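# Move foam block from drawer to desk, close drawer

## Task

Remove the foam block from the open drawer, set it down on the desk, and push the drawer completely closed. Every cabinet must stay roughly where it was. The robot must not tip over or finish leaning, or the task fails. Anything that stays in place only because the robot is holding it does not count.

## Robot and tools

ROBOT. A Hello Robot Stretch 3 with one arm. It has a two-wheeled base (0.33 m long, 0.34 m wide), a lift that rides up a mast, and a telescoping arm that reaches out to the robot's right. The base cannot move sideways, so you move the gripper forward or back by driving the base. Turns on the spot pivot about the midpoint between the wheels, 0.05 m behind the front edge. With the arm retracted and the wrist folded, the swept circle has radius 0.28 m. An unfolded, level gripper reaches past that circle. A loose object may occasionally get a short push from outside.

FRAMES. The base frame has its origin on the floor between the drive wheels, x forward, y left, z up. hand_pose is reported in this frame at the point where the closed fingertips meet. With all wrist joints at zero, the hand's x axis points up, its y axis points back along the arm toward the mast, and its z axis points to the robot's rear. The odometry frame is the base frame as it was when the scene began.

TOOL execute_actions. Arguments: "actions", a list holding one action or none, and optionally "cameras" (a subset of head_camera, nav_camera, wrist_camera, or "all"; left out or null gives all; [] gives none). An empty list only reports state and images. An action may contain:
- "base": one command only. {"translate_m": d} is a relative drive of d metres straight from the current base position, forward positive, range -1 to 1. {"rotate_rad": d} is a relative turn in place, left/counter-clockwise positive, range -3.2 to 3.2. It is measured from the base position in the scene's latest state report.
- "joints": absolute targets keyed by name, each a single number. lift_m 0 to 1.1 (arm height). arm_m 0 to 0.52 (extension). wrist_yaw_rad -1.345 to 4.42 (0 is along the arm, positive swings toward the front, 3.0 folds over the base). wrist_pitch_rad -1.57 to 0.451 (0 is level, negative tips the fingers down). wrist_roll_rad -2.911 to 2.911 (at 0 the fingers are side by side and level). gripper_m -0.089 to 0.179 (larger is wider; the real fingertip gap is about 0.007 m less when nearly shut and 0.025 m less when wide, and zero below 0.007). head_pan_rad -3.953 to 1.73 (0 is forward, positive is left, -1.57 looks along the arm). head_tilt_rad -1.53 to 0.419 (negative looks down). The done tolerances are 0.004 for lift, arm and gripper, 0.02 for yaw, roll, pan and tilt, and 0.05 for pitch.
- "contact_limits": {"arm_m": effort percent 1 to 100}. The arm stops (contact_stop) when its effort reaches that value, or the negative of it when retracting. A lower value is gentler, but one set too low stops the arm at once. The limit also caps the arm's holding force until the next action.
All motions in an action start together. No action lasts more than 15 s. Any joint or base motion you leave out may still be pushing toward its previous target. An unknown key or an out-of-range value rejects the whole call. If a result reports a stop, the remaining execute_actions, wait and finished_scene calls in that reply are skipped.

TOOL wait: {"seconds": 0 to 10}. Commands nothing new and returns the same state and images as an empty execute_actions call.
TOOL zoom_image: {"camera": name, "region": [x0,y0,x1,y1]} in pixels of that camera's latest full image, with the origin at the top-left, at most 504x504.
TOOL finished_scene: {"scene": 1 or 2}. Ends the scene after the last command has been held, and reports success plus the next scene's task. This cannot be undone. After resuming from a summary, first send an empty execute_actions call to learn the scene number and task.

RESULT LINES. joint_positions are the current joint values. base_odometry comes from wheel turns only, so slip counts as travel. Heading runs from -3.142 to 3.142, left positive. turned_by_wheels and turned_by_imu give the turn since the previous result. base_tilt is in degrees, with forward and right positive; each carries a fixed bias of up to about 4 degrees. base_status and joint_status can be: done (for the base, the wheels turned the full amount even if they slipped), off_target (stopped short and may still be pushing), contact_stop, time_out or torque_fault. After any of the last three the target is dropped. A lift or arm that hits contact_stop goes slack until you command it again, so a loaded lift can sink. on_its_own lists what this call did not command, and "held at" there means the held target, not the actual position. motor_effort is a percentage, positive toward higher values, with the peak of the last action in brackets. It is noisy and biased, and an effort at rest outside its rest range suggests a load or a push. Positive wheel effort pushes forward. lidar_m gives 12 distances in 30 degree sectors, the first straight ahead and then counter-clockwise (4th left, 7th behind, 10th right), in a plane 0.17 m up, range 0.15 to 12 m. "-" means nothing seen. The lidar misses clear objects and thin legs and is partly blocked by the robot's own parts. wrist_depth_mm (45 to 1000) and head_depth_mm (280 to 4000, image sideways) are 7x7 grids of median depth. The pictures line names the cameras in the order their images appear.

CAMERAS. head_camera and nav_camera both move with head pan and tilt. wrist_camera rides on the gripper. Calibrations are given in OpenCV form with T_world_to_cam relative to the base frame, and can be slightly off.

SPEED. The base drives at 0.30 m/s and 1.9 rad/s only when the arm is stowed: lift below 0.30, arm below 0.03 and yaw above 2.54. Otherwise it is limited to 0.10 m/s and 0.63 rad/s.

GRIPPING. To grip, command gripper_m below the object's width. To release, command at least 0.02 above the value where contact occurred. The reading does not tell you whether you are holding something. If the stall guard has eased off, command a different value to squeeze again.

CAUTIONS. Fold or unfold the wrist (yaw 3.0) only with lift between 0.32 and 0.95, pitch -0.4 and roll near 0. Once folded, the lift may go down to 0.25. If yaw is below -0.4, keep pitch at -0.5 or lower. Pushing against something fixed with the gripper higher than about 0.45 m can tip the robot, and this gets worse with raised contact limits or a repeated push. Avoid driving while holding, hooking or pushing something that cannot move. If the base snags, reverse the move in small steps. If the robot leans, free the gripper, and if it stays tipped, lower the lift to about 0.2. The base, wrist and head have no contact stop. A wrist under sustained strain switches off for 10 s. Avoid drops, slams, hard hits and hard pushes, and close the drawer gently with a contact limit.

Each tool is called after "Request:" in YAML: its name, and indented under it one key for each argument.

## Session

Request:
execute_actions:
  actions: []

Scene clock: 0.00 s.
base_odometry: x=+0.000 y=+0.000 heading=+0.000 (m, m, rad; odometry frame)
turned_by_wheels: +0.000 (rad since the last result)
turned_by_imu: +0.000 (rad since the last result)
base_tilt: forward=-0.3 right=-0.1 (deg)
lidar_m: 1.59 1.76 1.75 1.98 1.88 1.30 2.12 2.60 2.53 2.27 1.43 1.42
head_depth_mm: 1888 1909 1902 1920 1446 1432 1429 / 2010 2032 2060 2062 1544 1532 1542 / 2150 2225 2218 2253 2237 2258 2126 / 2163 2365 2395 2406 2436 2460 2139 / 2110 2217 2226 2253 2271 2304 2112 / 1968 1997 2045 2035 2054 2073 2039 / 1814 1828 1831 1873 1873 1904 1927
base_status: not commanded
joint_positions: lift_m=+0.378 arm_m=+0.001 wrist_yaw_rad=+2.926 wrist_pitch_rad=-0.411 wrist_roll_rad=+0.002 gripper_m=+0.037 head_pan_rad=+0.001 head_tilt_rad=+0.007
joint_status: not commanded
motor_effort: left_wheel=+0 right_wheel=-1 lift_m=+23 arm_m=+1 wrist_yaw_rad=+0 wrist_pitch_rad=+4 wrist_roll_rad=+0 gripper_m=+0 head_pan_rad=+1 head_tilt_rad=+1 (%)
hand_pose: x=+0.0270 y=+0.0744 z=+0.3918 quat_wxyz=(+0.218, +0.704, +0.069, +0.672) (m; base frame)
wrist_depth_mm: - - - - - - - / - - - - - - - / - - - - - - - / 878 905 903 918 930 934 938 / 730 726 772 754 759 747 742 / 615 617 - 611 - 617 622 / 522 528 - 542 527 522 537
pictures: head_camera (sideways: a quarter turn clockwise sets it upright), nav_camera (sideways: a quarter turn counterclockwise sets it upright), wrist_camera
camera_calibration (this result's frames):
head_camera: T_world_to_cam=[[-0.0395245, -0.0272089, -0.998848, 1.32115], [0.0173954, 0.999459, -0.0279138, 0.0351605], [0.999067, -0.0184786, -0.0390298, -0.00324107], [0, 0, 0, 1]] pos_world=[0.0548443, 0.000745742, 1.32049]
nav_camera: T_world_to_cam=[[-0.0063127, 0.0335367, 0.999418, -1.2614], [-0.0536672, -0.998008, 0.0331505, 0.0128297], [0.998539, -0.0534266, 0.00809995, -0.0545924], [0, 0, 0, 1]] pos_world=[0.0472384, 0.0521906, 1.26068]
wrist_camera: T_world_to_cam=[[0.990086, -0.140168, 0.00907728, -0.00739895], [-0.0718416, -0.56087, -0.824781, 0.399366], [0.120699, 0.815952, -0.56538, 0.325131], [0, 0, 0, 1]] pos_world=[-0.00322635, -0.0423359, 0.513279]
Images, in order (width x height): head_camera 896x504, nav_camera 672x504, wrist_camera 644x364.

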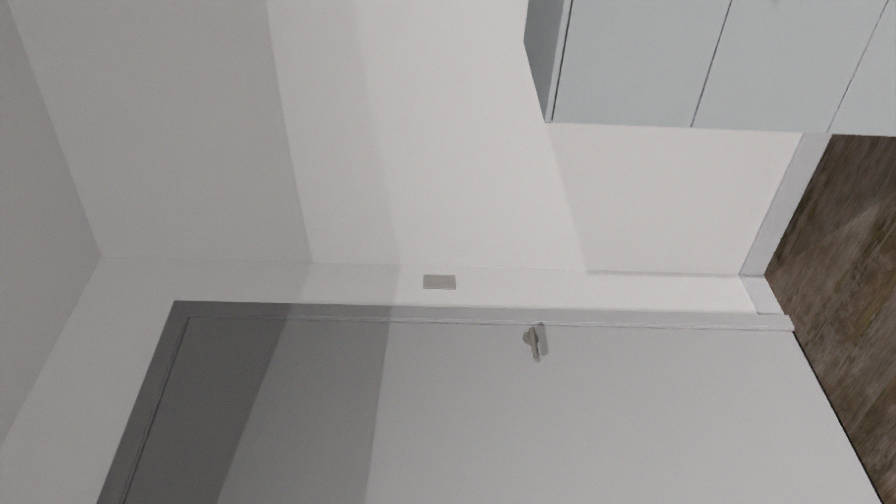

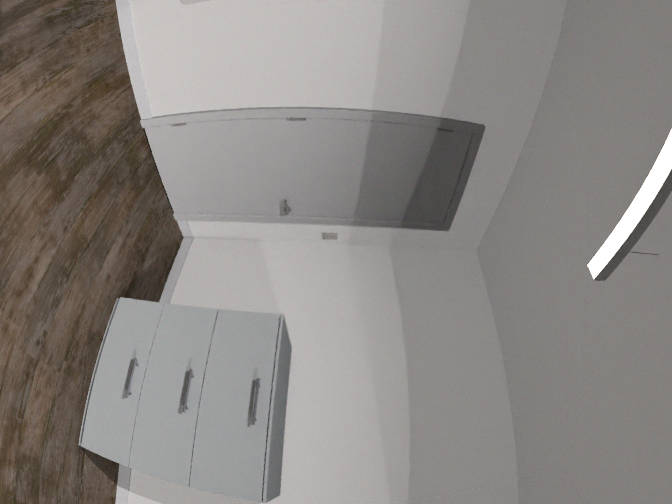

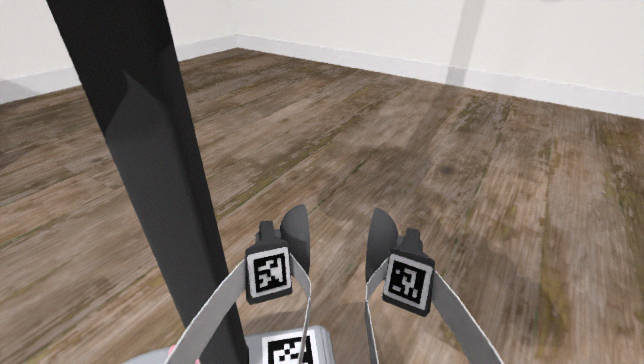

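Request:
execute_actions:
  actions:
    - {"base":{"rotate_rad":2.6},"joints":{"lift_m":0.28,"head_tilt_rad":-0.6}}
  cameras: ["head_camera","nav_camera"]

Scene clock: 3.73 s.
base_odometry: x=+0.000 y=+0.000 heading=+2.600 (m, m, rad; odometry frame)
turned_by_wheels: +2.600 (rad since the last result)
turned_by_imu: +2.595 (rad since the last result)
base_tilt: forward=-0.3 right=-0.1 (deg)
lidar_m: 1.30 1.42 2.60 2.53 2.31 1.91 1.42 1.56 1.76 1.75 1.95 1.89
head_depth_mm: 1523 1684 1892 2064 1717 1433 1228 / 1562 1714 1922 2057 1697 1425 1225 / 1588 1755 1951 2089 1694 1418 1214 / 1607 1770 1573 1737 1687 1403 1219 / 1643 1776 1451 1460 1639 1408 1211 / 1670 1837 1473 1452 1685 1412 1211 / 1694 1896 2106 1450 1665 1402 1199
base_status: done
joint_positions: lift_m=+0.280 arm_m=+0.001 wrist_yaw_rad=+2.926 wrist_pitch_rad=-0.412 wrist_roll_rad=+0.002 gripper_m=+0.037 head_pan_rad=+0.001 head_tilt_rad=-0.593
joint_status: all done
motor_effort: left_wheel=-2(6) right_wheel=+2(13) lift_m=+20(22) arm_m=+1(0) wrist_yaw_rad=+0(0) wrist_pitch_rad=+4(5) wrist_roll_rad=+0(0) gripper_m=+1(0) head_pan_rad=+1(0) head_tilt_rad=-4(26) (%)
hand_pose: x=+0.0270 y=+0.0743 z=+0.2943 quat_wxyz=(+0.219, +0.704, +0.069, +0.672) (m; base frame)
wrist_depth_mm: - - - - - - - / - - - - - - - / 963 - 978 974 993 996 996 / 714 704 731 725 735 755 759 / 592 596 610 605 615 602 613 / 495 508 - 507 - 504 502 / - - - 434 430 439 431
pictures: head_camera (sideways: a quarter turn clockwise sets it upright), nav_camera (sideways: a quarter turn counterclockwise sets it upright)
camera_calibration (this result's frames):
head_camera: T_world_to_cam=[[-0.596452, -0.0280057, -0.80216, 1.06776], [-0.00165531, 0.999432, -0.0336622, 0.0427357], [0.802647, -0.0187501, -0.59616, 0.723023], [0, 0, 0, 1]] pos_world=[0.0566066, 0.000748722, 1.28899]
nav_camera: T_world_to_cam=[[0.558936, 0.034345, 0.828499, -1.04159], [-0.0253294, -0.997968, 0.0584584, -0.0202545], [0.828824, -0.0536599, -0.55693, 0.681829], [0, 0, 0, 1]] pos_world=[0.0165536, 0.0521471, 1.24387]
Images, in order (width x height): head_camera 896x504, nav_camera 672x504.

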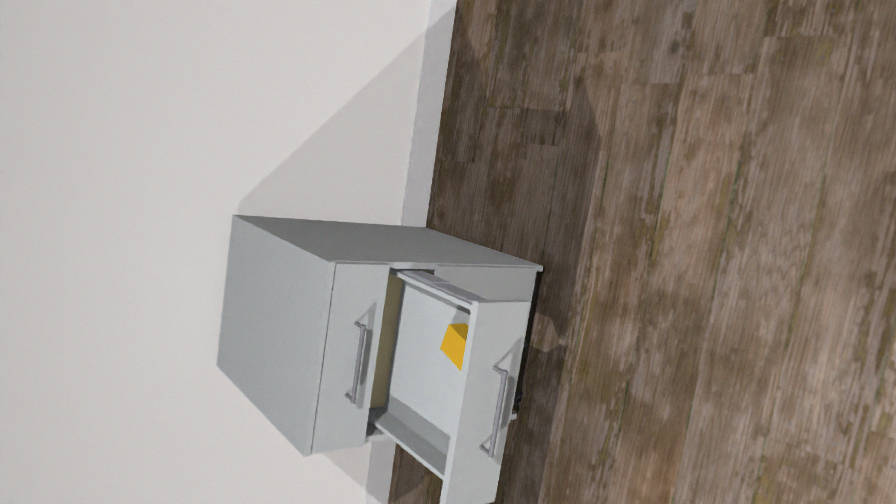

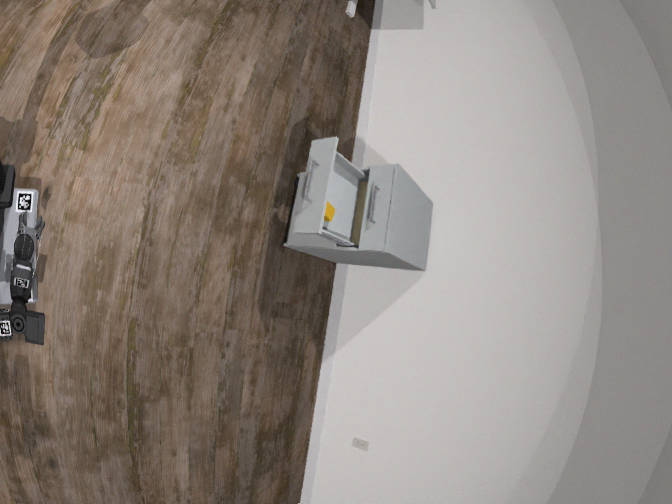

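Request:
execute_actions:
  actions:
    - {"base":{"rotate_rad":0.381}}
  cameras: []

Request:
execute_actions:
  actions:
    - {"base":{"translate_m":0.73},"joints":{"head_pan_rad":-1.4,"head_tilt_rad":-0.95}}
  cameras: []

Request:
execute_actions:
  actions:
    - {"base":{"rotate_rad":1.0},"joints":{"lift_m":0.58}}
  cameras: ["head_camera"]

Request:
execute_actions:
  actions:
    - {"joints":{"wrist_yaw_rad":0,"gripper_m":0.12,"lift_m":0.68,"arm_m":0.1}}
  cameras: []

Request:
execute_actions:
  actions:
    - {"joints":{"wrist_pitch_rad":-1.5,"arm_m":0.34}}

Scene clock: 5.73 s.
base_odometry: x=+0.000 y=+0.000 heading=+2.981 (m, m, rad; odometry frame)
turned_by_wheels: +0.381 (rad since the last result)
turned_by_imu: +0.380 (rad since the last result)
base_tilt: forward=-0.3 right=-0.1 (deg)
lidar_m: 1.34 2.78 2.59 2.53 1.95 1.43 1.48 1.80 1.75 1.84 1.92 1.30
head_depth_mm: 1600 1741 1428 1528 1672 1421 1223 / 1684 1811 1457 1481 1612 1427 1228 / 1774 1956 1551 1477 1695 1425 1217 / 1862 2062 2350 1524 1692 1410 1216 / 1997 2221 2439 2083 1684 1410 1218 / 2115 2392 2621 2080 1677 1403 1213 / 2251 2556 2717 2050 1684 1405 1202
base_status: done
joint_positions: lift_m=+0.280 arm_m=+0.001 wrist_yaw_rad=+2.926 wrist_pitch_rad=-0.412 wrist_roll_rad=+0.002 gripper_m=+0.037 head_pan_rad=+0.001 head_tilt_rad=-0.593
joint_status: not commanded
motor_effort: left_wheel=-2(8) right_wheel=+2(8) lift_m=+20(20) arm_m=+0(1) wrist_yaw_rad=+0(0) wrist_pitch_rad=+4(5) wrist_roll_rad=+0(0) gripper_m=+0(0) head_pan_rad=+1(1) head_tilt_rad=-2(3) (%)
hand_pose: x=+0.0270 y=+0.0743 z=+0.2943 quat_wxyz=(+0.219, +0.704, +0.069, +0.672) (m; base frame)
wrist_depth_mm: - - - - - - - / - - - - - - - / 969 - 971 981 995 - - / 740 711 723 729 750 751 740 / 596 583 615 595 616 588 615 / 502 513 - 510 - 500 505 / - - - 430 432 432 434
pictures: none
No camera images: the call's "cameras" was empty. Leave "cameras" out to get every camera's image.

Scene clock: 9.93 s.
base_odometry: x=-0.721 y=+0.117 heading=+2.981 (m, m, rad; odometry frame)
turned_by_wheels: +0.000 (rad since the last result)
turned_by_imu: +0.002 (rad since the last result)
base_tilt: forward=-0.3 right=-0.1 (deg)
lidar_m: 0.70 1.87 2.22 2.52 2.58 2.07 2.14 2.20 2.15 1.72 0.67 0.66
head_depth_mm: 2151 1997 1722 1525 1354 1228 1119 / 2169 1992 1723 1515 1356 1218 1125 / 1979 1986 1716 1505 1346 1214 - / 1755 1943 1703 1498 1345 1229 - / 1576 1828 1706 1488 1340 1215 1107 / 1442 1666 1693 1489 1341 1211 1100 / 1322 1499 1646 1489 913 1158 1096
base_status: done
joint_positions: lift_m=+0.280 arm_m=+0.001 wrist_yaw_rad=+2.926 wrist_pitch_rad=-0.412 wrist_roll_rad=+0.002 gripper_m=+0.037 head_pan_rad=-1.393 head_tilt_rad=-0.938
joint_status: all done
motor_effort: left_wheel=-2(6) right_wheel=+2(10) lift_m=+20(20) arm_m=+1(0) wrist_yaw_rad=+0(1) wrist_pitch_rad=+4(4) wrist_roll_rad=+0(0) gripper_m=-1(0) head_pan_rad=-4(49) head_tilt_rad=-4(22) (%)
hand_pose: x=+0.0270 y=+0.0743 z=+0.2942 quat_wxyz=(+0.219, +0.704, +0.069, +0.672) (m; base frame)
wrist_depth_mm: - - - - - - - / - - - - - - - / 975 - - - 972 - 998 / 711 722 738 742 738 759 757 / 584 586 606 611 619 605 609 / 496 515 - 510 - 506 500 / - - - 436 430 433 427
pictures: none
No camera images: the call's "cameras" was empty. Leave "cameras" out to get every camera's image.

Scene clock: 13.50 s.
base_odometry: x=-0.721 y=+0.117 heading=-2.303 (m, m, rad; odometry frame)
turned_by_wheels: +1.000 (rad since the last result)
turned_by_imu: +0.999 (rad since the last result)
base_tilt: forward=-0.3 right=-0.1 (deg)
lidar_m: 2.22 2.53 2.62 2.07 2.11 2.23 2.14 1.80 1.31 0.66 0.69 1.77
head_depth_mm: 1126 1259 1541 1519 1354 1243 1108 / 1115 989 888 1056 1295 1253 - / 1129 986 890 1048 917 1261 - / 1143 983 900 1048 946 - - / 1217 1005 918 1022 958 1208 1108 / 1246 1491 1656 1484 1276 1207 1101 / 1272 1529 1683 1493 1330 1203 1100
base_status: done
joint_positions: lift_m=+0.580 arm_m=+0.001 wrist_yaw_rad=+2.926 wrist_pitch_rad=-0.412 wrist_roll_rad=+0.002 gripper_m=+0.037 head_pan_rad=-1.393 head_tilt_rad=-0.938
joint_status: all done
motor_effort: left_wheel=-2(8) right_wheel=+2(8) lift_m=+27(26) arm_m=+0(1) wrist_yaw_rad=+0(1) wrist_pitch_rad=+4(4) wrist_roll_rad=+0(0) gripper_m=+0(0) head_pan_rad=-3(3) head_tilt_rad=-4(4) (%)
hand_pose: x=+0.0270 y=+0.0743 z=+0.5939 quat_wxyz=(+0.219, +0.704, +0.069, +0.672) (m; base frame)
wrist_depth_mm: - - - - - - - / - - - - - - - / - - - - - - - / - - - - - - - / - - - - - - - / 843 851 - 859 - 862 888 / 737 723 752 734 747 742 754
pictures: head_camera (sideways: a quarter turn clockwise sets it upright)
camera_calibration (this result's frames):
head_camera: T_world_to_cam=[[-0.173706, 0.815043, -0.552749, 0.74017], [0.9817, 0.187796, -0.0315965, 0.034033], [0.0780518, -0.548122, -0.832748, 1.03513], [0, 0, 0, 1]] pos_world=[0.0143677, -0.0422826, 1.27221]
Images, in order (width x height): head_camera 896x504.

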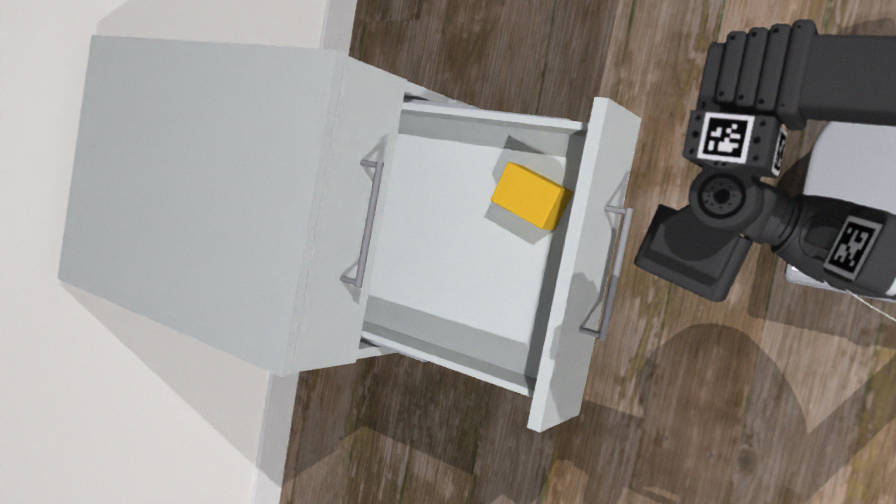

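Scene clock: 15.97 s.
base_odometry: x=-0.721 y=+0.117 heading=-2.303 (m, m, rad; odometry frame)
turned_by_wheels: +0.000 (rad since the last result)
turned_by_imu: +0.000 (rad since the last result)
base_tilt: forward=-0.3 right=-0.1 (deg)
lidar_m: 2.22 2.52 2.62 2.07 2.11 2.23 2.14 1.80 1.31 0.66 0.69 1.77
head_depth_mm: 1121 1263 1541 1514 - - - / 1117 991 888 1011 - 1205 1137 / 1131 986 892 1088 - 1215 1146 / 1131 983 903 1045 950 1207 - / 1216 999 916 1024 960 1208 1107 / 1250 1483 1655 1491 1283 1198 1102 / 1267 1518 1682 1486 1329 1200 1101
base_status: not commanded
joint_positions: lift_m=+0.680 arm_m=+0.100 wrist_yaw_rad=+0.002 wrist_pitch_rad=-0.412 wrist_roll_rad=+0.002 gripper_m=+0.120 head_pan_rad=-1.393 head_tilt_rad=-0.938
joint_status: all done
motor_effort: left_wheel=-2(2) right_wheel=+2(2) lift_m=+26(26) arm_m=+3(3) wrist_yaw_rad=-1(2) wrist_pitch_rad=+4(4) wrist_roll_rad=+0(0) gripper_m=+0(81) head_pan_rad=-3(3) head_tilt_rad=-4(5) (%)
hand_pose: x=-0.0210 y=-0.4698 z=+0.6939 quat_wxyz=(+0.692, +0.145, -0.692, -0.144) (m; base frame)
wrist_depth_mm: 877 876 846 812 805 811 797 / 964 895 569 586 874 907 854 / - 383 393 398 423 995 998 / - 400 388 381 378 - - / - - 440 427 434 - - / 988 970 486 511 919 - - / 848 428 439 438 638 841 865
pictures: none
No camera images: the call's "cameras" was empty. Leave "cameras" out to get every camera's image.

Scene clock: 18.97 s.
base_odometry: x=-0.721 y=+0.117 heading=-2.303 (m, m, rad; odometry frame)
turned_by_wheels: +0.000 (rad since the last result)
turned_by_imu: +0.000 (rad since the last result)
base_tilt: forward=-0.4 right=-0.1 (deg)
lidar_m: 2.22 2.52 2.62 2.07 2.12 2.23 2.15 1.81 1.31 0.66 0.69 1.77
head_depth_mm: 1123 1262 - - - - - / 1121 992 - 1056 1294 1221 1132 / 1127 988 897 1035 915 1215 1148 / 1136 986 900 1044 952 1211 - / 1221 1002 917 1029 960 1207 1100 / 1243 1489 1650 1487 1282 1209 1102 / 1268 1520 1691 1490 1333 1199 1102
base_status: not commanded
joint_positions: lift_m=+0.680 arm_m=+0.340 wrist_yaw_rad=+0.000 wrist_pitch_rad=-1.494 wrist_roll_rad=+0.002 gripper_m=+0.120 head_pan_rad=-1.393 head_tilt_rad=-0.938
joint_status: all done
motor_effort: left_wheel=-3(2) right_wheel=+2(2) lift_m=+26(26) arm_m=+4(4) wrist_yaw_rad=+0(1) wrist_pitch_rad=-2(4) wrist_roll_rad=+0(0) gripper_m=+0(0) head_pan_rad=-3(3) head_tilt_rad=-5(4) (%)
hand_pose: x=-0.0216 y=-0.4802 z=+0.5612 quat_wxyz=(+0.518, +0.480, -0.519, -0.481) (m; base frame)
wrist_depth_mm: 298 328 325 318 313 679 685 / 311 332 329 329 322 707 684 / 316 342 330 335 328 704 707 / 321 348 340 296 336 717 720 / 331 354 351 298 346 722 728 / 316 323 317 345 328 - 728 / 262 255 259 253 257 760 754
pictures: head_camera (sideways: a quarter turn clockwise sets it upright), nav_camera (sideways: a quarter turn counterclockwise sets it upright), wrist_camera
camera_calibration (this result's frames):
head_camera: T_world_to_cam=[[-0.173706, 0.815043, -0.552749, 0.74017], [0.9817, 0.187796, -0.0315965, 0.034033], [0.0780518, -0.548122, -0.832748, 1.03513], [0, 0, 0, 1]] pos_world=[0.0143677, -0.0422826, 1.27221]
nav_camera: T_world_to_cam=[[0.175345, -0.787958, 0.590235, -0.728736], [-0.983219, -0.170807, 0.0640655, -0.0216832], [0.0503355, -0.591564, -0.804686, 1.00882], [0, 0, 0, 1]] pos_world=[0.0556813, 0.018864, 1.2433]
wrist_camera: T_world_to_cam=[[-0.99719, -0.0425727, -0.0616466, 0.00502792], [-0.0492665, 0.992544, 0.111488, 0.445492], [0.0564406, 0.114212, -0.991852, 0.780309], [0, 0, 0, 1]] pos_world=[-0.0170795, -0.531076, 0.724594]
Images, in order (width x height): head_camera 896x504, nav_camera 672x504, wrist_camera 644x364.

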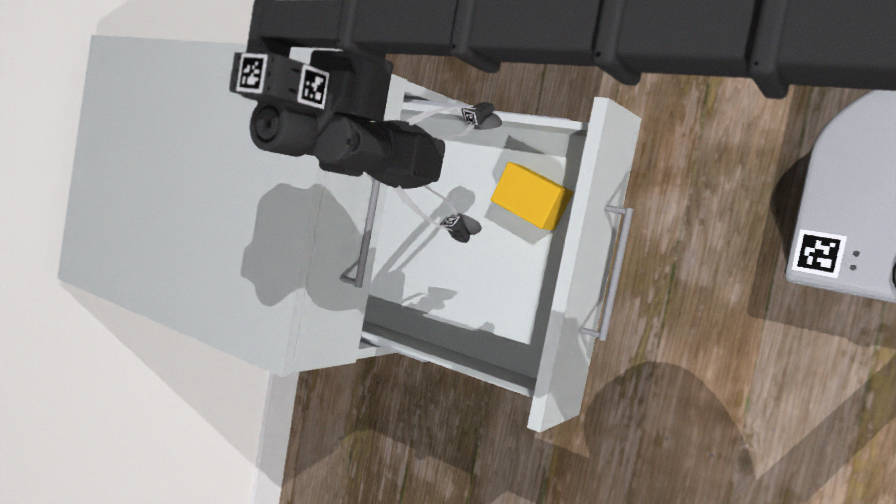

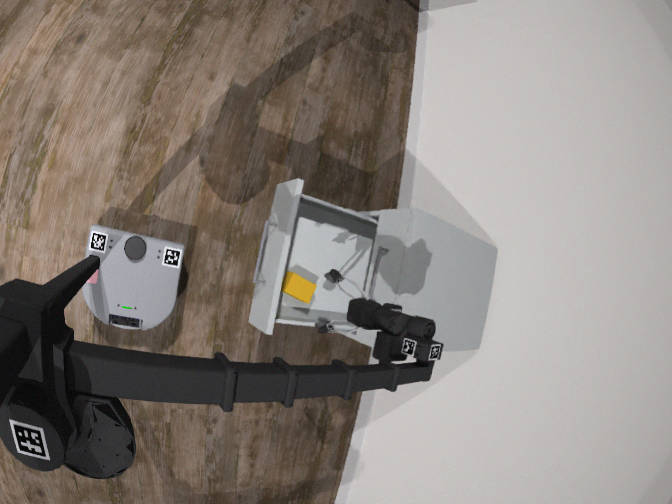

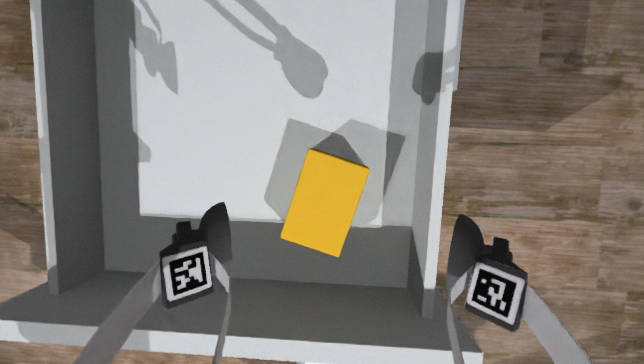

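Request:
execute_actions:
  actions:
    - {"base":{"translate_m":0.014},"joints":{"lift_m":0.528,"wrist_roll_rad":0.27}}
  cameras: ["wrist_camera"]

Request:
execute_actions:
  actions:
    - {"joints":{"gripper_m":0.02}}
  cameras: []

Request:
execute_actions:
  actions:
    - {"joints":{"lift_m":0.67,"wrist_roll_rad":0}}
  cameras: ["wrist_camera"]

Scene clock: 21.53 s.
base_odometry: x=-0.730 y=+0.107 heading=-2.303 (m, m, rad; odometry frame)
turned_by_wheels: +0.000 (rad since the last result)
turned_by_imu: +0.000 (rad since the last result)
base_tilt: forward=-0.4 right=-0.1 (deg)
lidar_m: 2.21 2.51 2.62 2.07 2.11 2.24 2.16 1.80 1.31 0.66 0.68 1.76
head_depth_mm: 1121 1047 1500 1522 1359 1222 1116 / 1119 994 874 - 903 1214 - / 1131 986 886 1072 916 1214 1145 / 1131 983 905 1050 952 1214 - / 1224 1024 918 1027 966 1212 1107 / 1245 1491 1678 1492 1282 1205 1107 / 1270 1515 1690 1489 1332 1200 1102
base_status: done
joint_positions: lift_m=+0.528 arm_m=+0.340 wrist_yaw_rad=+0.000 wrist_pitch_rad=-1.495 wrist_roll_rad=+0.266 gripper_m=+0.120 head_pan_rad=-1.393 head_tilt_rad=-0.938
joint_status: all done
motor_effort: left_wheel=-2(3) right_wheel=+3(7) lift_m=+20(25) arm_m=+3(2) wrist_yaw_rad=+0(0) wrist_pitch_rad=-2(2) wrist_roll_rad=+2(2) gripper_m=+0(0) head_pan_rad=-3(3) head_tilt_rad=-4(4) (%)
hand_pose: x=-0.0216 y=-0.4801 z=+0.4095 quat_wxyz=(+0.445, +0.413, -0.583, -0.541) (m; base frame)
wrist_depth_mm: 183 180 177 173 171 139 521 / 188 184 180 177 174 148 529 / 191 187 184 182 177 158 530 / 194 192 187 140 178 169 126 / 200 195 190 141 181 168 128 / 203 200 195 144 186 - 133 / 208 204 201 148 190 189 129
pictures: wrist_camera
camera_calibration (this result's frames):
wrist_camera: T_world_to_cam=[[-0.972493, 0.218253, -0.0813845, 0.129502], [0.208554, 0.971449, 0.113101, 0.457092], [0.103746, 0.0930169, -0.990245, 0.620048], [0, 0, 0, 1]] pos_world=[-0.0337159, -0.52998, 0.572841]
Images, in order (width x height): wrist_camera 644x364.

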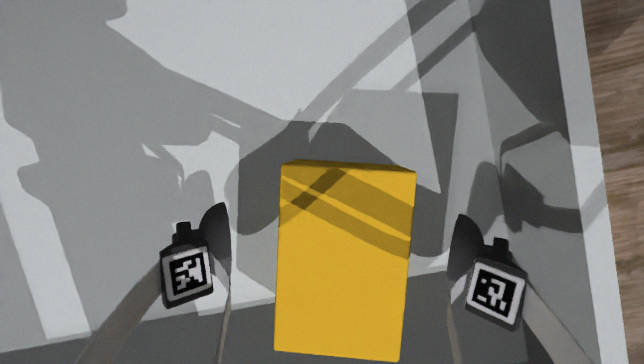

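Scene clock: 23.03 s.
base_odometry: x=-0.730 y=+0.107 heading=-2.303 (m, m, rad; odometry frame)
turned_by_wheels: +0.000 (rad since the last result)
turned_by_imu: +0.000 (rad since the last result)
base_tilt: forward=-0.3 right=-0.1 (deg)
lidar_m: 2.21 2.52 2.62 2.07 2.11 2.25 2.16 1.80 1.30 0.66 0.69 1.77
head_depth_mm: 1121 1046 1497 1519 1349 1226 1110 / 1119 994 875 - 913 1217 - / 1133 990 888 1065 909 1222 1143 / 1137 979 902 1046 950 1219 - / 1222 1027 916 1026 959 1212 1104 / 1245 1483 1660 1496 1281 1207 1103 / 1267 1513 1665 1494 1324 1203 1102
base_status: not commanded
joint_positions: lift_m=+0.528 arm_m=+0.340 wrist_yaw_rad=+0.000 wrist_pitch_rad=-1.495 wrist_roll_rad=+0.266 gripper_m=+0.021 head_pan_rad=-1.393 head_tilt_rad=-0.938
joint_status: all done
motor_effort: left_wheel=-2(2) right_wheel=+2(3) lift_m=+20(20) arm_m=+3(3) wrist_yaw_rad=+0(0) wrist_pitch_rad=-2(1) wrist_roll_rad=+1(1) gripper_m=-15(90) head_pan_rad=-3(4) head_tilt_rad=-4(6) (%)
hand_pose: x=-0.0216 y=-0.4801 z=+0.4095 quat_wxyz=(+0.445, +0.413, -0.583, -0.541) (m; base frame)
wrist_depth_mm: 183 181 177 174 170 139 515 / 187 184 181 177 175 147 532 / 191 187 184 180 177 158 537 / 195 193 189 135 179 171 127 / 199 196 191 137 136 181 128 / 203 201 196 140 139 183 133 / 207 203 200 144 190 187 134
pictures: none
No camera images: the call's "cameras" was empty. Leave "cameras" out to get every camera's image.

Scene clock: 25.17 s.
base_odometry: x=-0.730 y=+0.107 heading=-2.303 (m, m, rad; odometry frame)
turned_by_wheels: +0.000 (rad since the last result)
turned_by_imu: +0.000 (rad since the last result)
base_tilt: forward=-0.3 right=-0.1 (deg)
lidar_m: 2.21 2.51 2.62 2.08 2.11 2.25 2.15 1.80 1.31 0.66 0.69 1.77
head_depth_mm: 1118 1056 - - - - - / 1119 991 - 1034 960 1224 1134 / 1131 987 892 823 938 1220 1145 / 1136 982 901 1045 950 1219 - / 1218 1029 918 1025 959 1209 1106 / 1249 1480 1668 1487 1277 1203 1099 / 1276 1516 1692 1491 1335 1199 1098
base_status: not commanded
joint_positions: lift_m=+0.670 arm_m=+0.340 wrist_yaw_rad=+0.000 wrist_pitch_rad=-1.495 wrist_roll_rad=+0.004 gripper_m=+0.021 head_pan_rad=-1.393 head_tilt_rad=-0.938
joint_status: all done
motor_effort: left_wheel=-2(2) right_wheel=+2(3) lift_m=+27(28) arm_m=+3(3) wrist_yaw_rad=+0(0) wrist_pitch_rad=-1(2) wrist_roll_rad=-2(2) gripper_m=-14(14) head_pan_rad=-3(3) head_tilt_rad=-3(4) (%)
hand_pose: x=-0.0216 y=-0.4800 z=+0.5512 quat_wxyz=(+0.518, +0.480, -0.519, -0.482) (m; base frame)
wrist_depth_mm: 297 320 315 309 307 681 663 / 295 324 320 315 309 681 675 / 299 333 326 324 317 701 688 / 309 338 332 135 292 715 699 / 551 347 341 137 136 736 728 / 301 328 313 140 139 735 734 / 252 253 245 144 238 768 743
pictures: wrist_camera
camera_calibration (this result's frames):
wrist_camera: T_world_to_cam=[[-0.997245, -0.0410321, -0.0617894, 0.00523473], [-0.0477899, 0.992536, 0.112195, 0.446071], [0.0567246, 0.114839, -0.991763, 0.770611], [0, 0, 0, 1]] pos_world=[-0.0171746, -0.531023, 0.71454]
Images, in order (width x height): wrist_camera 644x364.

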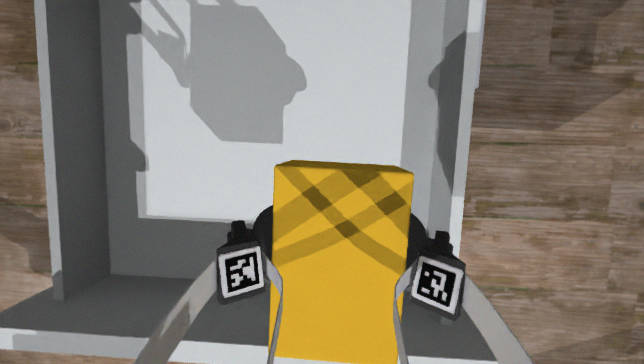

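Request:
execute_actions:
  actions:
    - {"joints":{"arm_m":0.09,"wrist_yaw_rad":2.8}}
  cameras: []

Request:
execute_actions:
  actions:
    - {"joints":{"lift_m":0.295,"wrist_pitch_rad":-0.4}}
  cameras: ["head_camera"]

Request:
execute_actions:
  actions:
    - {"joints":{"arm_m":0.405},"contact_limits":{"arm_m":15}}
  cameras: ["head_camera"]

Scene clock: 28.53 s.
base_odometry: x=-0.730 y=+0.107 heading=-2.303 (m, m, rad; odometry frame)
turned_by_wheels: +0.000 (rad since the last result)
turned_by_imu: +0.000 (rad since the last result)
base_tilt: forward=-0.3 right=-0.1 (deg)
lidar_m: 2.21 2.51 2.63 2.08 2.11 2.25 2.16 1.80 1.31 0.66 0.69 1.76
head_depth_mm: 1125 1049 1510 1513 - - - / 1115 994 884 1038 - 1222 1134 / 1133 984 890 1051 - 1181 1145 / 1134 984 900 1046 908 1202 - / 1214 1029 921 1024 961 1206 1097 / 1247 1488 1667 1496 1279 1207 1100 / 1276 1524 1675 1473 1337 1206 1095
base_status: not commanded
joint_positions: lift_m=+0.670 arm_m=+0.090 wrist_yaw_rad=+2.798 wrist_pitch_rad=-1.495 wrist_roll_rad=+0.002 gripper_m=+0.021 head_pan_rad=-1.393 head_tilt_rad=-0.938
joint_status: all done
motor_effort: left_wheel=-2(2) right_wheel=+3(2) lift_m=+26(27) arm_m=-1(3) wrist_yaw_rad=+2(2) wrist_pitch_rad=-1(1) wrist_roll_rad=-1(2) gripper_m=-15(15) head_pan_rad=-3(3) head_tilt_rad=-4(4) (%)
hand_pose: x=-0.0227 y=-0.2397 z=+0.5512 quat_wxyz=(+0.563, +0.593, +0.384, +0.428) (m; base frame)
wrist_depth_mm: 715 718 - 698 686 674 660 / 743 719 - - 692 689 679 / 743 757 - 720 715 690 689 / 771 788 747 135 723 706 703 / 792 787 750 138 137 718 320 / 767 799 760 140 139 282 246 / 813 807 795 143 232 231 330
pictures: none
No camera images: the call's "cameras" was empty. Leave "cameras" out to get every camera's image.

Scene clock: 32.77 s.
base_odometry: x=-0.730 y=+0.107 heading=-2.303 (m, m, rad; odometry frame)
turned_by_wheels: +0.000 (rad since the last result)
turned_by_imu: +0.000 (rad since the last result)
base_tilt: forward=-0.3 right=-0.1 (deg)
lidar_m: 2.20 2.52 2.62 2.07 2.11 2.25 2.16 1.81 1.31 0.66 0.69 1.77
head_depth_mm: 1125 1038 1502 1526 1356 1223 1113 / 1117 988 892 1036 969 1240 1125 / 1131 984 889 1048 937 1231 - / 1138 981 900 1043 947 1209 - / 1225 1026 917 1024 965 1209 1104 / 1246 1484 1676 1493 1275 1203 1101 / 1283 1524 1689 1479 1329 1204 1101
base_status: not commanded
joint_positions: lift_m=+0.295 arm_m=+0.090 wrist_yaw_rad=+2.798 wrist_pitch_rad=-0.424 wrist_roll_rad=+0.002 gripper_m=+0.021 head_pan_rad=-1.393 head_tilt_rad=-0.938
joint_status: all done
motor_effort: left_wheel=-2(2) right_wheel=+2(3) lift_m=+20(25) arm_m=-2(2) wrist_yaw_rad=+2(2) wrist_pitch_rad=+8(7) wrist_roll_rad=-1(1) gripper_m=-15(15) head_pan_rad=-3(4) head_tilt_rad=-4(5) (%)
hand_pose: x=+0.0541 y=-0.0246 z=+0.3066 quat_wxyz=(+0.265, +0.707, +0.028, +0.655) (m; base frame)
wrist_depth_mm: - - - - - - - / - - - - - - - / 943 980 973 982 997 - - / 742 743 745 136 723 763 791 / 605 609 659 137 137 611 607 / - - - 141 139 517 519 / - - - 143 424 443 447
pictures: head_camera (sideways: a quarter turn clockwise sets it upright)
camera_calibration (this result's frames):
head_camera: T_world_to_cam=[[-0.173706, 0.815043, -0.55275, 0.74017], [0.9817, 0.187796, -0.0315965, 0.034033], [0.0780518, -0.548122, -0.832748, 1.03513], [0, 0, 0, 1]] pos_world=[0.0143677, -0.0422826, 1.27221]
Images, in order (width x height): head_camera 896x504.

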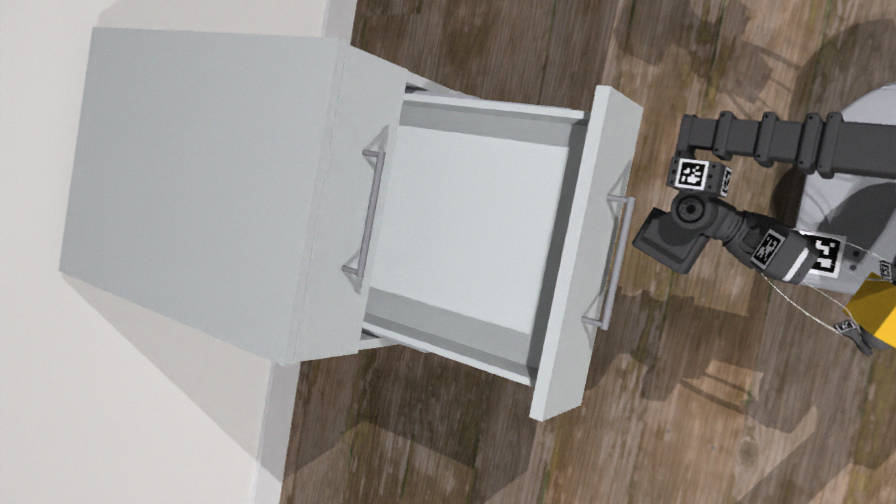

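Scene clock: 36.30 s.
base_odometry: x=-0.730 y=+0.107 heading=-2.303 (m, m, rad; odometry frame)
turned_by_wheels: +0.000 (rad since the last result)
turned_by_imu: +0.000 (rad since the last result)
base_tilt: forward=-0.3 right=-0.1 (deg)
lidar_m: 2.21 2.52 2.63 2.08 2.11 2.25 2.16 1.81 1.31 0.66 0.69 1.77
head_depth_mm: 1123 1044 1505 1510 1357 1223 1116 / 1114 992 888 1032 1351 1229 1124 / 1134 988 896 1014 1325 1217 - / 1135 985 900 1136 1328 1203 - / 1219 1024 921 1240 1340 1217 1103 / 1254 1490 1666 1489 1337 1211 1102 / 1272 1521 1683 1486 1329 1208 1095
base_status: not commanded
joint_positions: lift_m=+0.295 arm_m=+0.405 wrist_yaw_rad=+2.802 wrist_pitch_rad=-0.423 wrist_roll_rad=+0.002 gripper_m=+0.021 head_pan_rad=-1.393 head_tilt_rad=-0.939
joint_status: all done
motor_effort: left_wheel=-2(3) right_wheel=+2(7) lift_m=+21(21) arm_m=+3(4) wrist_yaw_rad=-1(3) wrist_pitch_rad=+7(8) wrist_roll_rad=-1(1) gripper_m=-15(15) head_pan_rad=-3(3) head_tilt_rad=-4(5) (%)
contact_limits: arm_m 15 (drawing in: default 15, maximum 25; extending or still: default 22, maximum 36)
hand_pose: x=+0.0533 y=-0.3387 z=+0.3068 quat_wxyz=(+0.263, +0.707, +0.029, +0.656) (m; base frame)
wrist_depth_mm: - - - - - - - / - - - - - - - / 968 - - 964 995 - - / 748 - - 136 707 764 777 / 643 - - 138 137 620 613 / 492 - - 140 139 516 513 / 439 424 441 143 437 442 444
pictures: head_camera (sideways: a quarter turn clockwise sets it upright)
camera_calibration (this result's frames):
head_camera: T_world_to_cam=[[-0.173736, 0.815294, -0.55237, 0.739675], [0.9817, 0.187793, -0.0315912, 0.0340261], [0.0779753, -0.54775, -0.833001, 1.03546], [0, 0, 0, 1]] pos_world=[0.0143646, -0.0422694, 1.27219]
Images, in order (width x height): head_camera 896x504.

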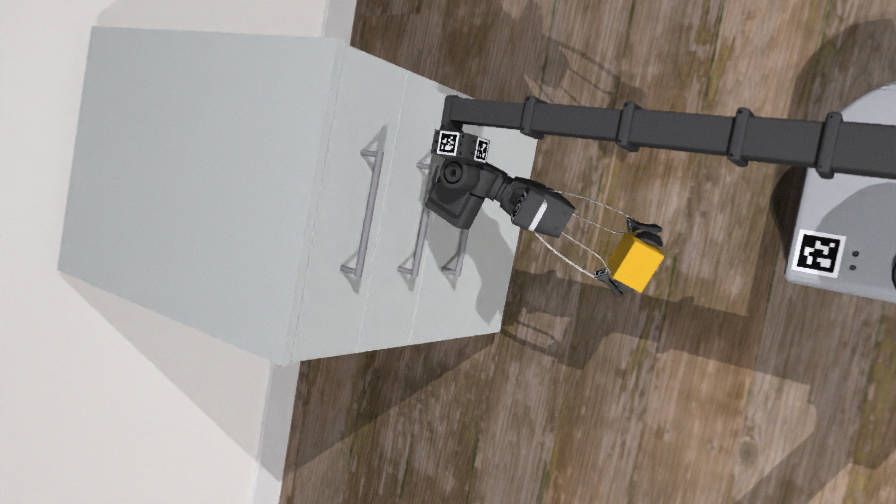

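Looks flush; a small extra nudge, then go.

Request:
execute_actions:
  actions:
    - {"joints":{"arm_m":0.415},"contact_limits":{"arm_m":15}}
  cameras: []

Request:
execute_actions:
  actions:
    - {"joints":{"arm_m":0.01}}
  cameras: ["head_camera"]

Request:
execute_actions:
  actions:
    - {"base":{"translate_m":1.0},"joints":{"lift_m":0.28,"head_pan_rad":0,"head_tilt_rad":-0.6}}
  cameras: ["head_camera","nav_camera"]

Scene clock: 37.97 s.
base_odometry: x=-0.730 y=+0.107 heading=-2.303 (m, m, rad; odometry frame)
turned_by_wheels: +0.000 (rad since the last result)
turned_by_imu: -0.001 (rad since the last result)
base_tilt: forward=-0.3 right=-0.1 (deg)
lidar_m: 2.21 2.51 2.63 2.08 2.11 2.25 2.16 1.80 1.31 0.66 0.69 1.77
head_depth_mm: 1121 1042 1506 1517 1357 1222 1119 / 1121 994 892 1032 1350 1225 1127 / 1133 990 896 1017 1331 1218 - / 1137 978 898 1150 1346 1204 - / 1225 1022 928 1239 1343 1209 1102 / 1249 1482 1660 1494 1327 1209 1100 / 1277 1521 1691 1486 1329 1200 1099
base_status: not commanded
joint_positions: lift_m=+0.295 arm_m=+0.408 wrist_yaw_rad=+2.810 wrist_pitch_rad=-0.423 wrist_roll_rad=+0.002 gripper_m=+0.021 head_pan_rad=-1.393 head_tilt_rad=-0.939
joint_status: arm_m contact_stop (moved +0.003 of +0.010)
on_its_own: arm_m is slack since a contact_stop, until your next command for it (your +0.415 is given up)
motor_effort: left_wheel=-1(9) right_wheel=+1(23) lift_m=+21(21) arm_m=+1(15) wrist_yaw_rad=-7(22) wrist_pitch_rad=+8(7) wrist_roll_rad=-1(1) gripper_m=-15(15) head_pan_rad=-3(3) head_tilt_rad=-4(5) (%)
contact_limits: arm_m 15 (drawing in: default 15, maximum 25; extending or still: default 22, maximum 36)
hand_pose: x=+0.0517 y=-0.3415 z=+0.3067 quat_wxyz=(+0.261, +0.707, +0.032, +0.657) (m; base frame)
wrist_depth_mm: - - - - - - - / - - - - - - - / 978 - - - 994 - 973 / 738 - - 135 710 753 785 / 618 - - 138 137 605 620 / 503 - - 140 138 514 517 / 434 426 441 143 428 447 436
pictures: none
No camera images: the call's "cameras" was empty. Leave "cameras" out to get every camera's image.

not run: a stop came earlier in this reply.

not run: a stop came earlier in this reply.

Request:
execute_actions:
  actions:
    - {"joints":{"arm_m":0.01}}
  cameras: ["head_camera"]

Request:
execute_actions:
  actions:
    - {"base":{"translate_m":1.0},"joints":{"lift_m":0.28,"head_pan_rad":0,"head_tilt_rad":-0.6}}
  cameras: ["head_camera","nav_camera"]

Scene clock: 42.33 s.
base_odometry: x=-0.730 y=+0.107 heading=-2.303 (m, m, rad; odometry frame)
turned_by_wheels: +0.000 (rad since the last result)
turned_by_imu: +0.000 (rad since the last result)
base_tilt: forward=-0.4 right=-0.1 (deg)
lidar_m: 2.21 2.51 2.62 2.07 2.11 2.24 2.15 1.81 1.31 0.66 0.69 1.76
head_depth_mm: 1124 1047 1510 1517 1358 1221 1115 / 1114 989 889 1082 1350 1220 1124 / 1128 985 901 1110 1335 1220 - / 1133 981 904 1131 1344 1240 - / 1224 1025 925 1241 1334 1212 1108 / 1249 1490 1665 1480 1333 1207 1101 / 1276 1523 1672 1484 1332 1206 1097
base_status: not commanded
joint_positions: lift_m=+0.295 arm_m=+0.010 wrist_yaw_rad=+2.802 wrist_pitch_rad=-0.423 wrist_roll_rad=+0.002 gripper_m=+0.021 head_pan_rad=-1.393 head_tilt_rad=-0.939
joint_status: all done
motor_effort: left_wheel=-1(1) right_wheel=+0(1) lift_m=+21(21) arm_m=-2(6) wrist_yaw_rad=-1(7) wrist_pitch_rad=+8(7) wrist_roll_rad=-1(1) gripper_m=-15(15) head_pan_rad=-3(3) head_tilt_rad=-4(4) (%)
hand_pose: x=+0.0534 y=+0.0557 z=+0.3067 quat_wxyz=(+0.264, +0.707, +0.029, +0.656) (m; base frame)
wrist_depth_mm: - - - - - - - / - - - - - - - / - 964 993 965 984 982 - / 723 753 743 135 721 768 765 / 603 - 622 138 137 622 628 / 508 - - 140 139 519 515 / 459 - - 144 420 443 446
pictures: head_camera (sideways: a quarter turn clockwise sets it upright)
camera_calibration (this result's frames):
head_camera: T_world_to_cam=[[-0.173776, 0.815518, -0.552026, 0.739228], [0.981698, 0.187806, -0.0315864, 0.0340199], [0.0779147, -0.547412, -0.833229, 1.03576], [0, 0, 0, 1]] pos_world=[0.0143624, -0.0422573, 1.27217]
Images, in order (width x height): head_camera 896x504.

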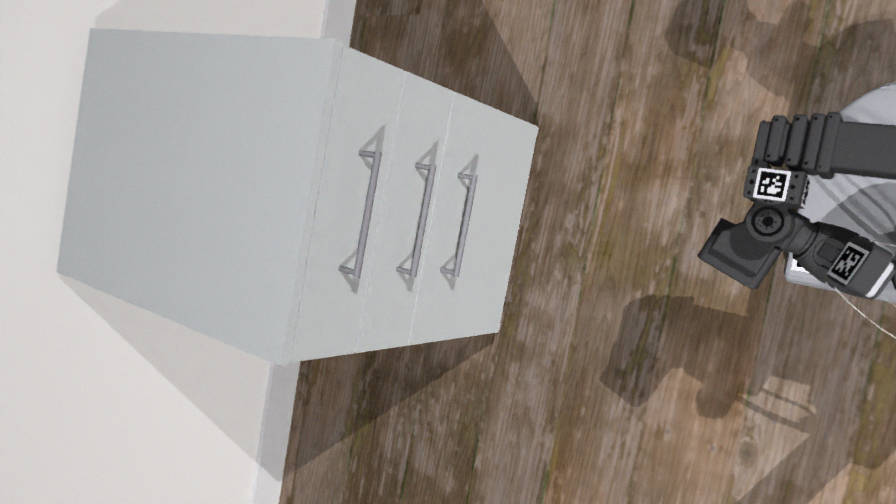

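Scene clock: 47.43 s.
base_odometry: x=-1.398 y=-0.637 heading=-2.303 (m, m, rad; odometry frame)
turned_by_wheels: +0.000 (rad since the last result)
turned_by_imu: +0.002 (rad since the last result)
base_tilt: forward=-0.3 right=-0.1 (deg)
lidar_m: 1.62 1.23 1.87 2.53 2.55 2.88 3.17 1.00 1.06 1.25 1.29 1.43
head_depth_mm: 1376 1505 1235 1042 1702 1420 1217 / 1373 1502 1215 1035 1684 1410 1226 / 1373 1498 1210 1880 1673 1412 1211 / 1368 1493 1204 1869 1680 1407 1212 / 1368 1495 1196 1862 1668 1401 1203 / 1357 1479 1193 1817 1620 1395 1200 / 1364 1488 1181 1424 1603 1383 1205
base_status: done
joint_positions: lift_m=+0.280 arm_m=+0.010 wrist_yaw_rad=+2.801 wrist_pitch_rad=-0.422 wrist_roll_rad=+0.002 gripper_m=+0.021 head_pan_rad=-0.007 head_tilt_rad=-0.605
joint_status: all done
motor_effort: left_wheel=-1(6) right_wheel=+1(7) lift_m=+20(20) arm_m=-2(1) wrist_yaw_rad=-1(1) wrist_pitch_rad=+7(8) wrist_roll_rad=-1(1) gripper_m=-15(15) head_pan_rad=+5(48) head_tilt_rad=+1(17) (%)
hand_pose: x=+0.0534 y=+0.0558 z=+0.2919 quat_wxyz=(+0.263, +0.707, +0.029, +0.656) (m; base frame)
wrist_depth_mm: - - - - - - - / - - - - - - - / - 940 953 969 975 970 964 / 709 752 732 135 688 732 735 / 588 - 610 137 137 588 606 / 490 - - 141 139 501 503 / - - - 143 412 429 427
pictures: head_camera (sideways: a quarter turn clockwise sets it upright), nav_camera (sideways: a quarter turn counterclockwise sets it upright)
camera_calibration (this result's frames):
head_camera: T_world_to_cam=[[-0.606203, -0.0228556, -0.794981, 1.05846], [0.00645751, 0.999413, -0.0336571, 0.042679], [0.795283, -0.0255366, -0.6057, 0.735479], [0, 0, 0, 1]] pos_world=[0.0564535, 0.000319523, 1.28837]
nav_camera: T_world_to_cam=[[0.56906, 0.0295121, 0.821766, -1.03288], [-0.0331308, -0.997721, 0.0587737, -0.0206164], [0.821628, -0.0606716, -0.566785, 0.694694], [0, 0, 0, 1]] pos_world=[0.016304, 0.052061, 1.24374]
Images, in order (width x height): head_camera 896x504, nav_camera 672x504.

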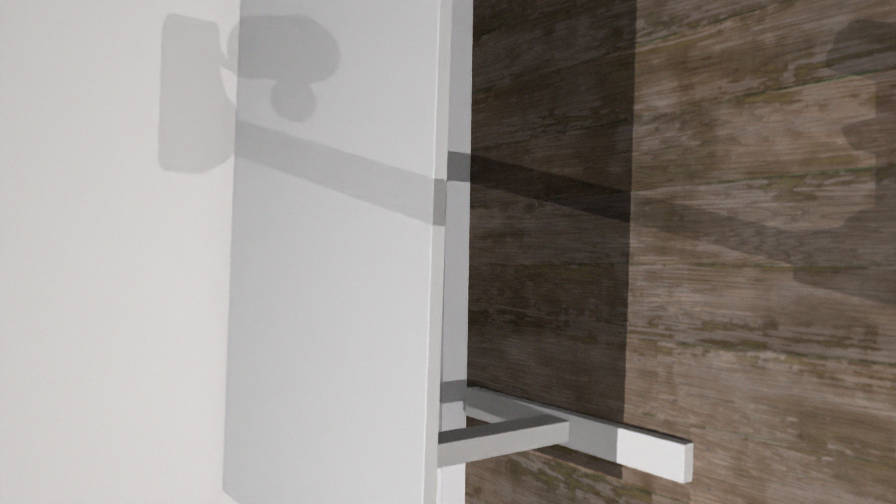

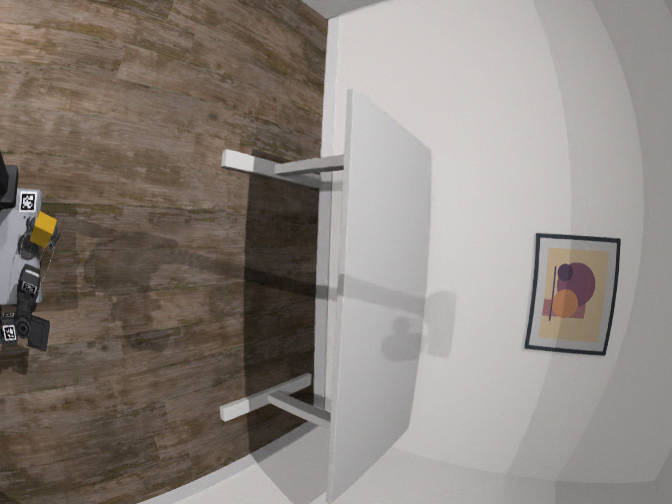

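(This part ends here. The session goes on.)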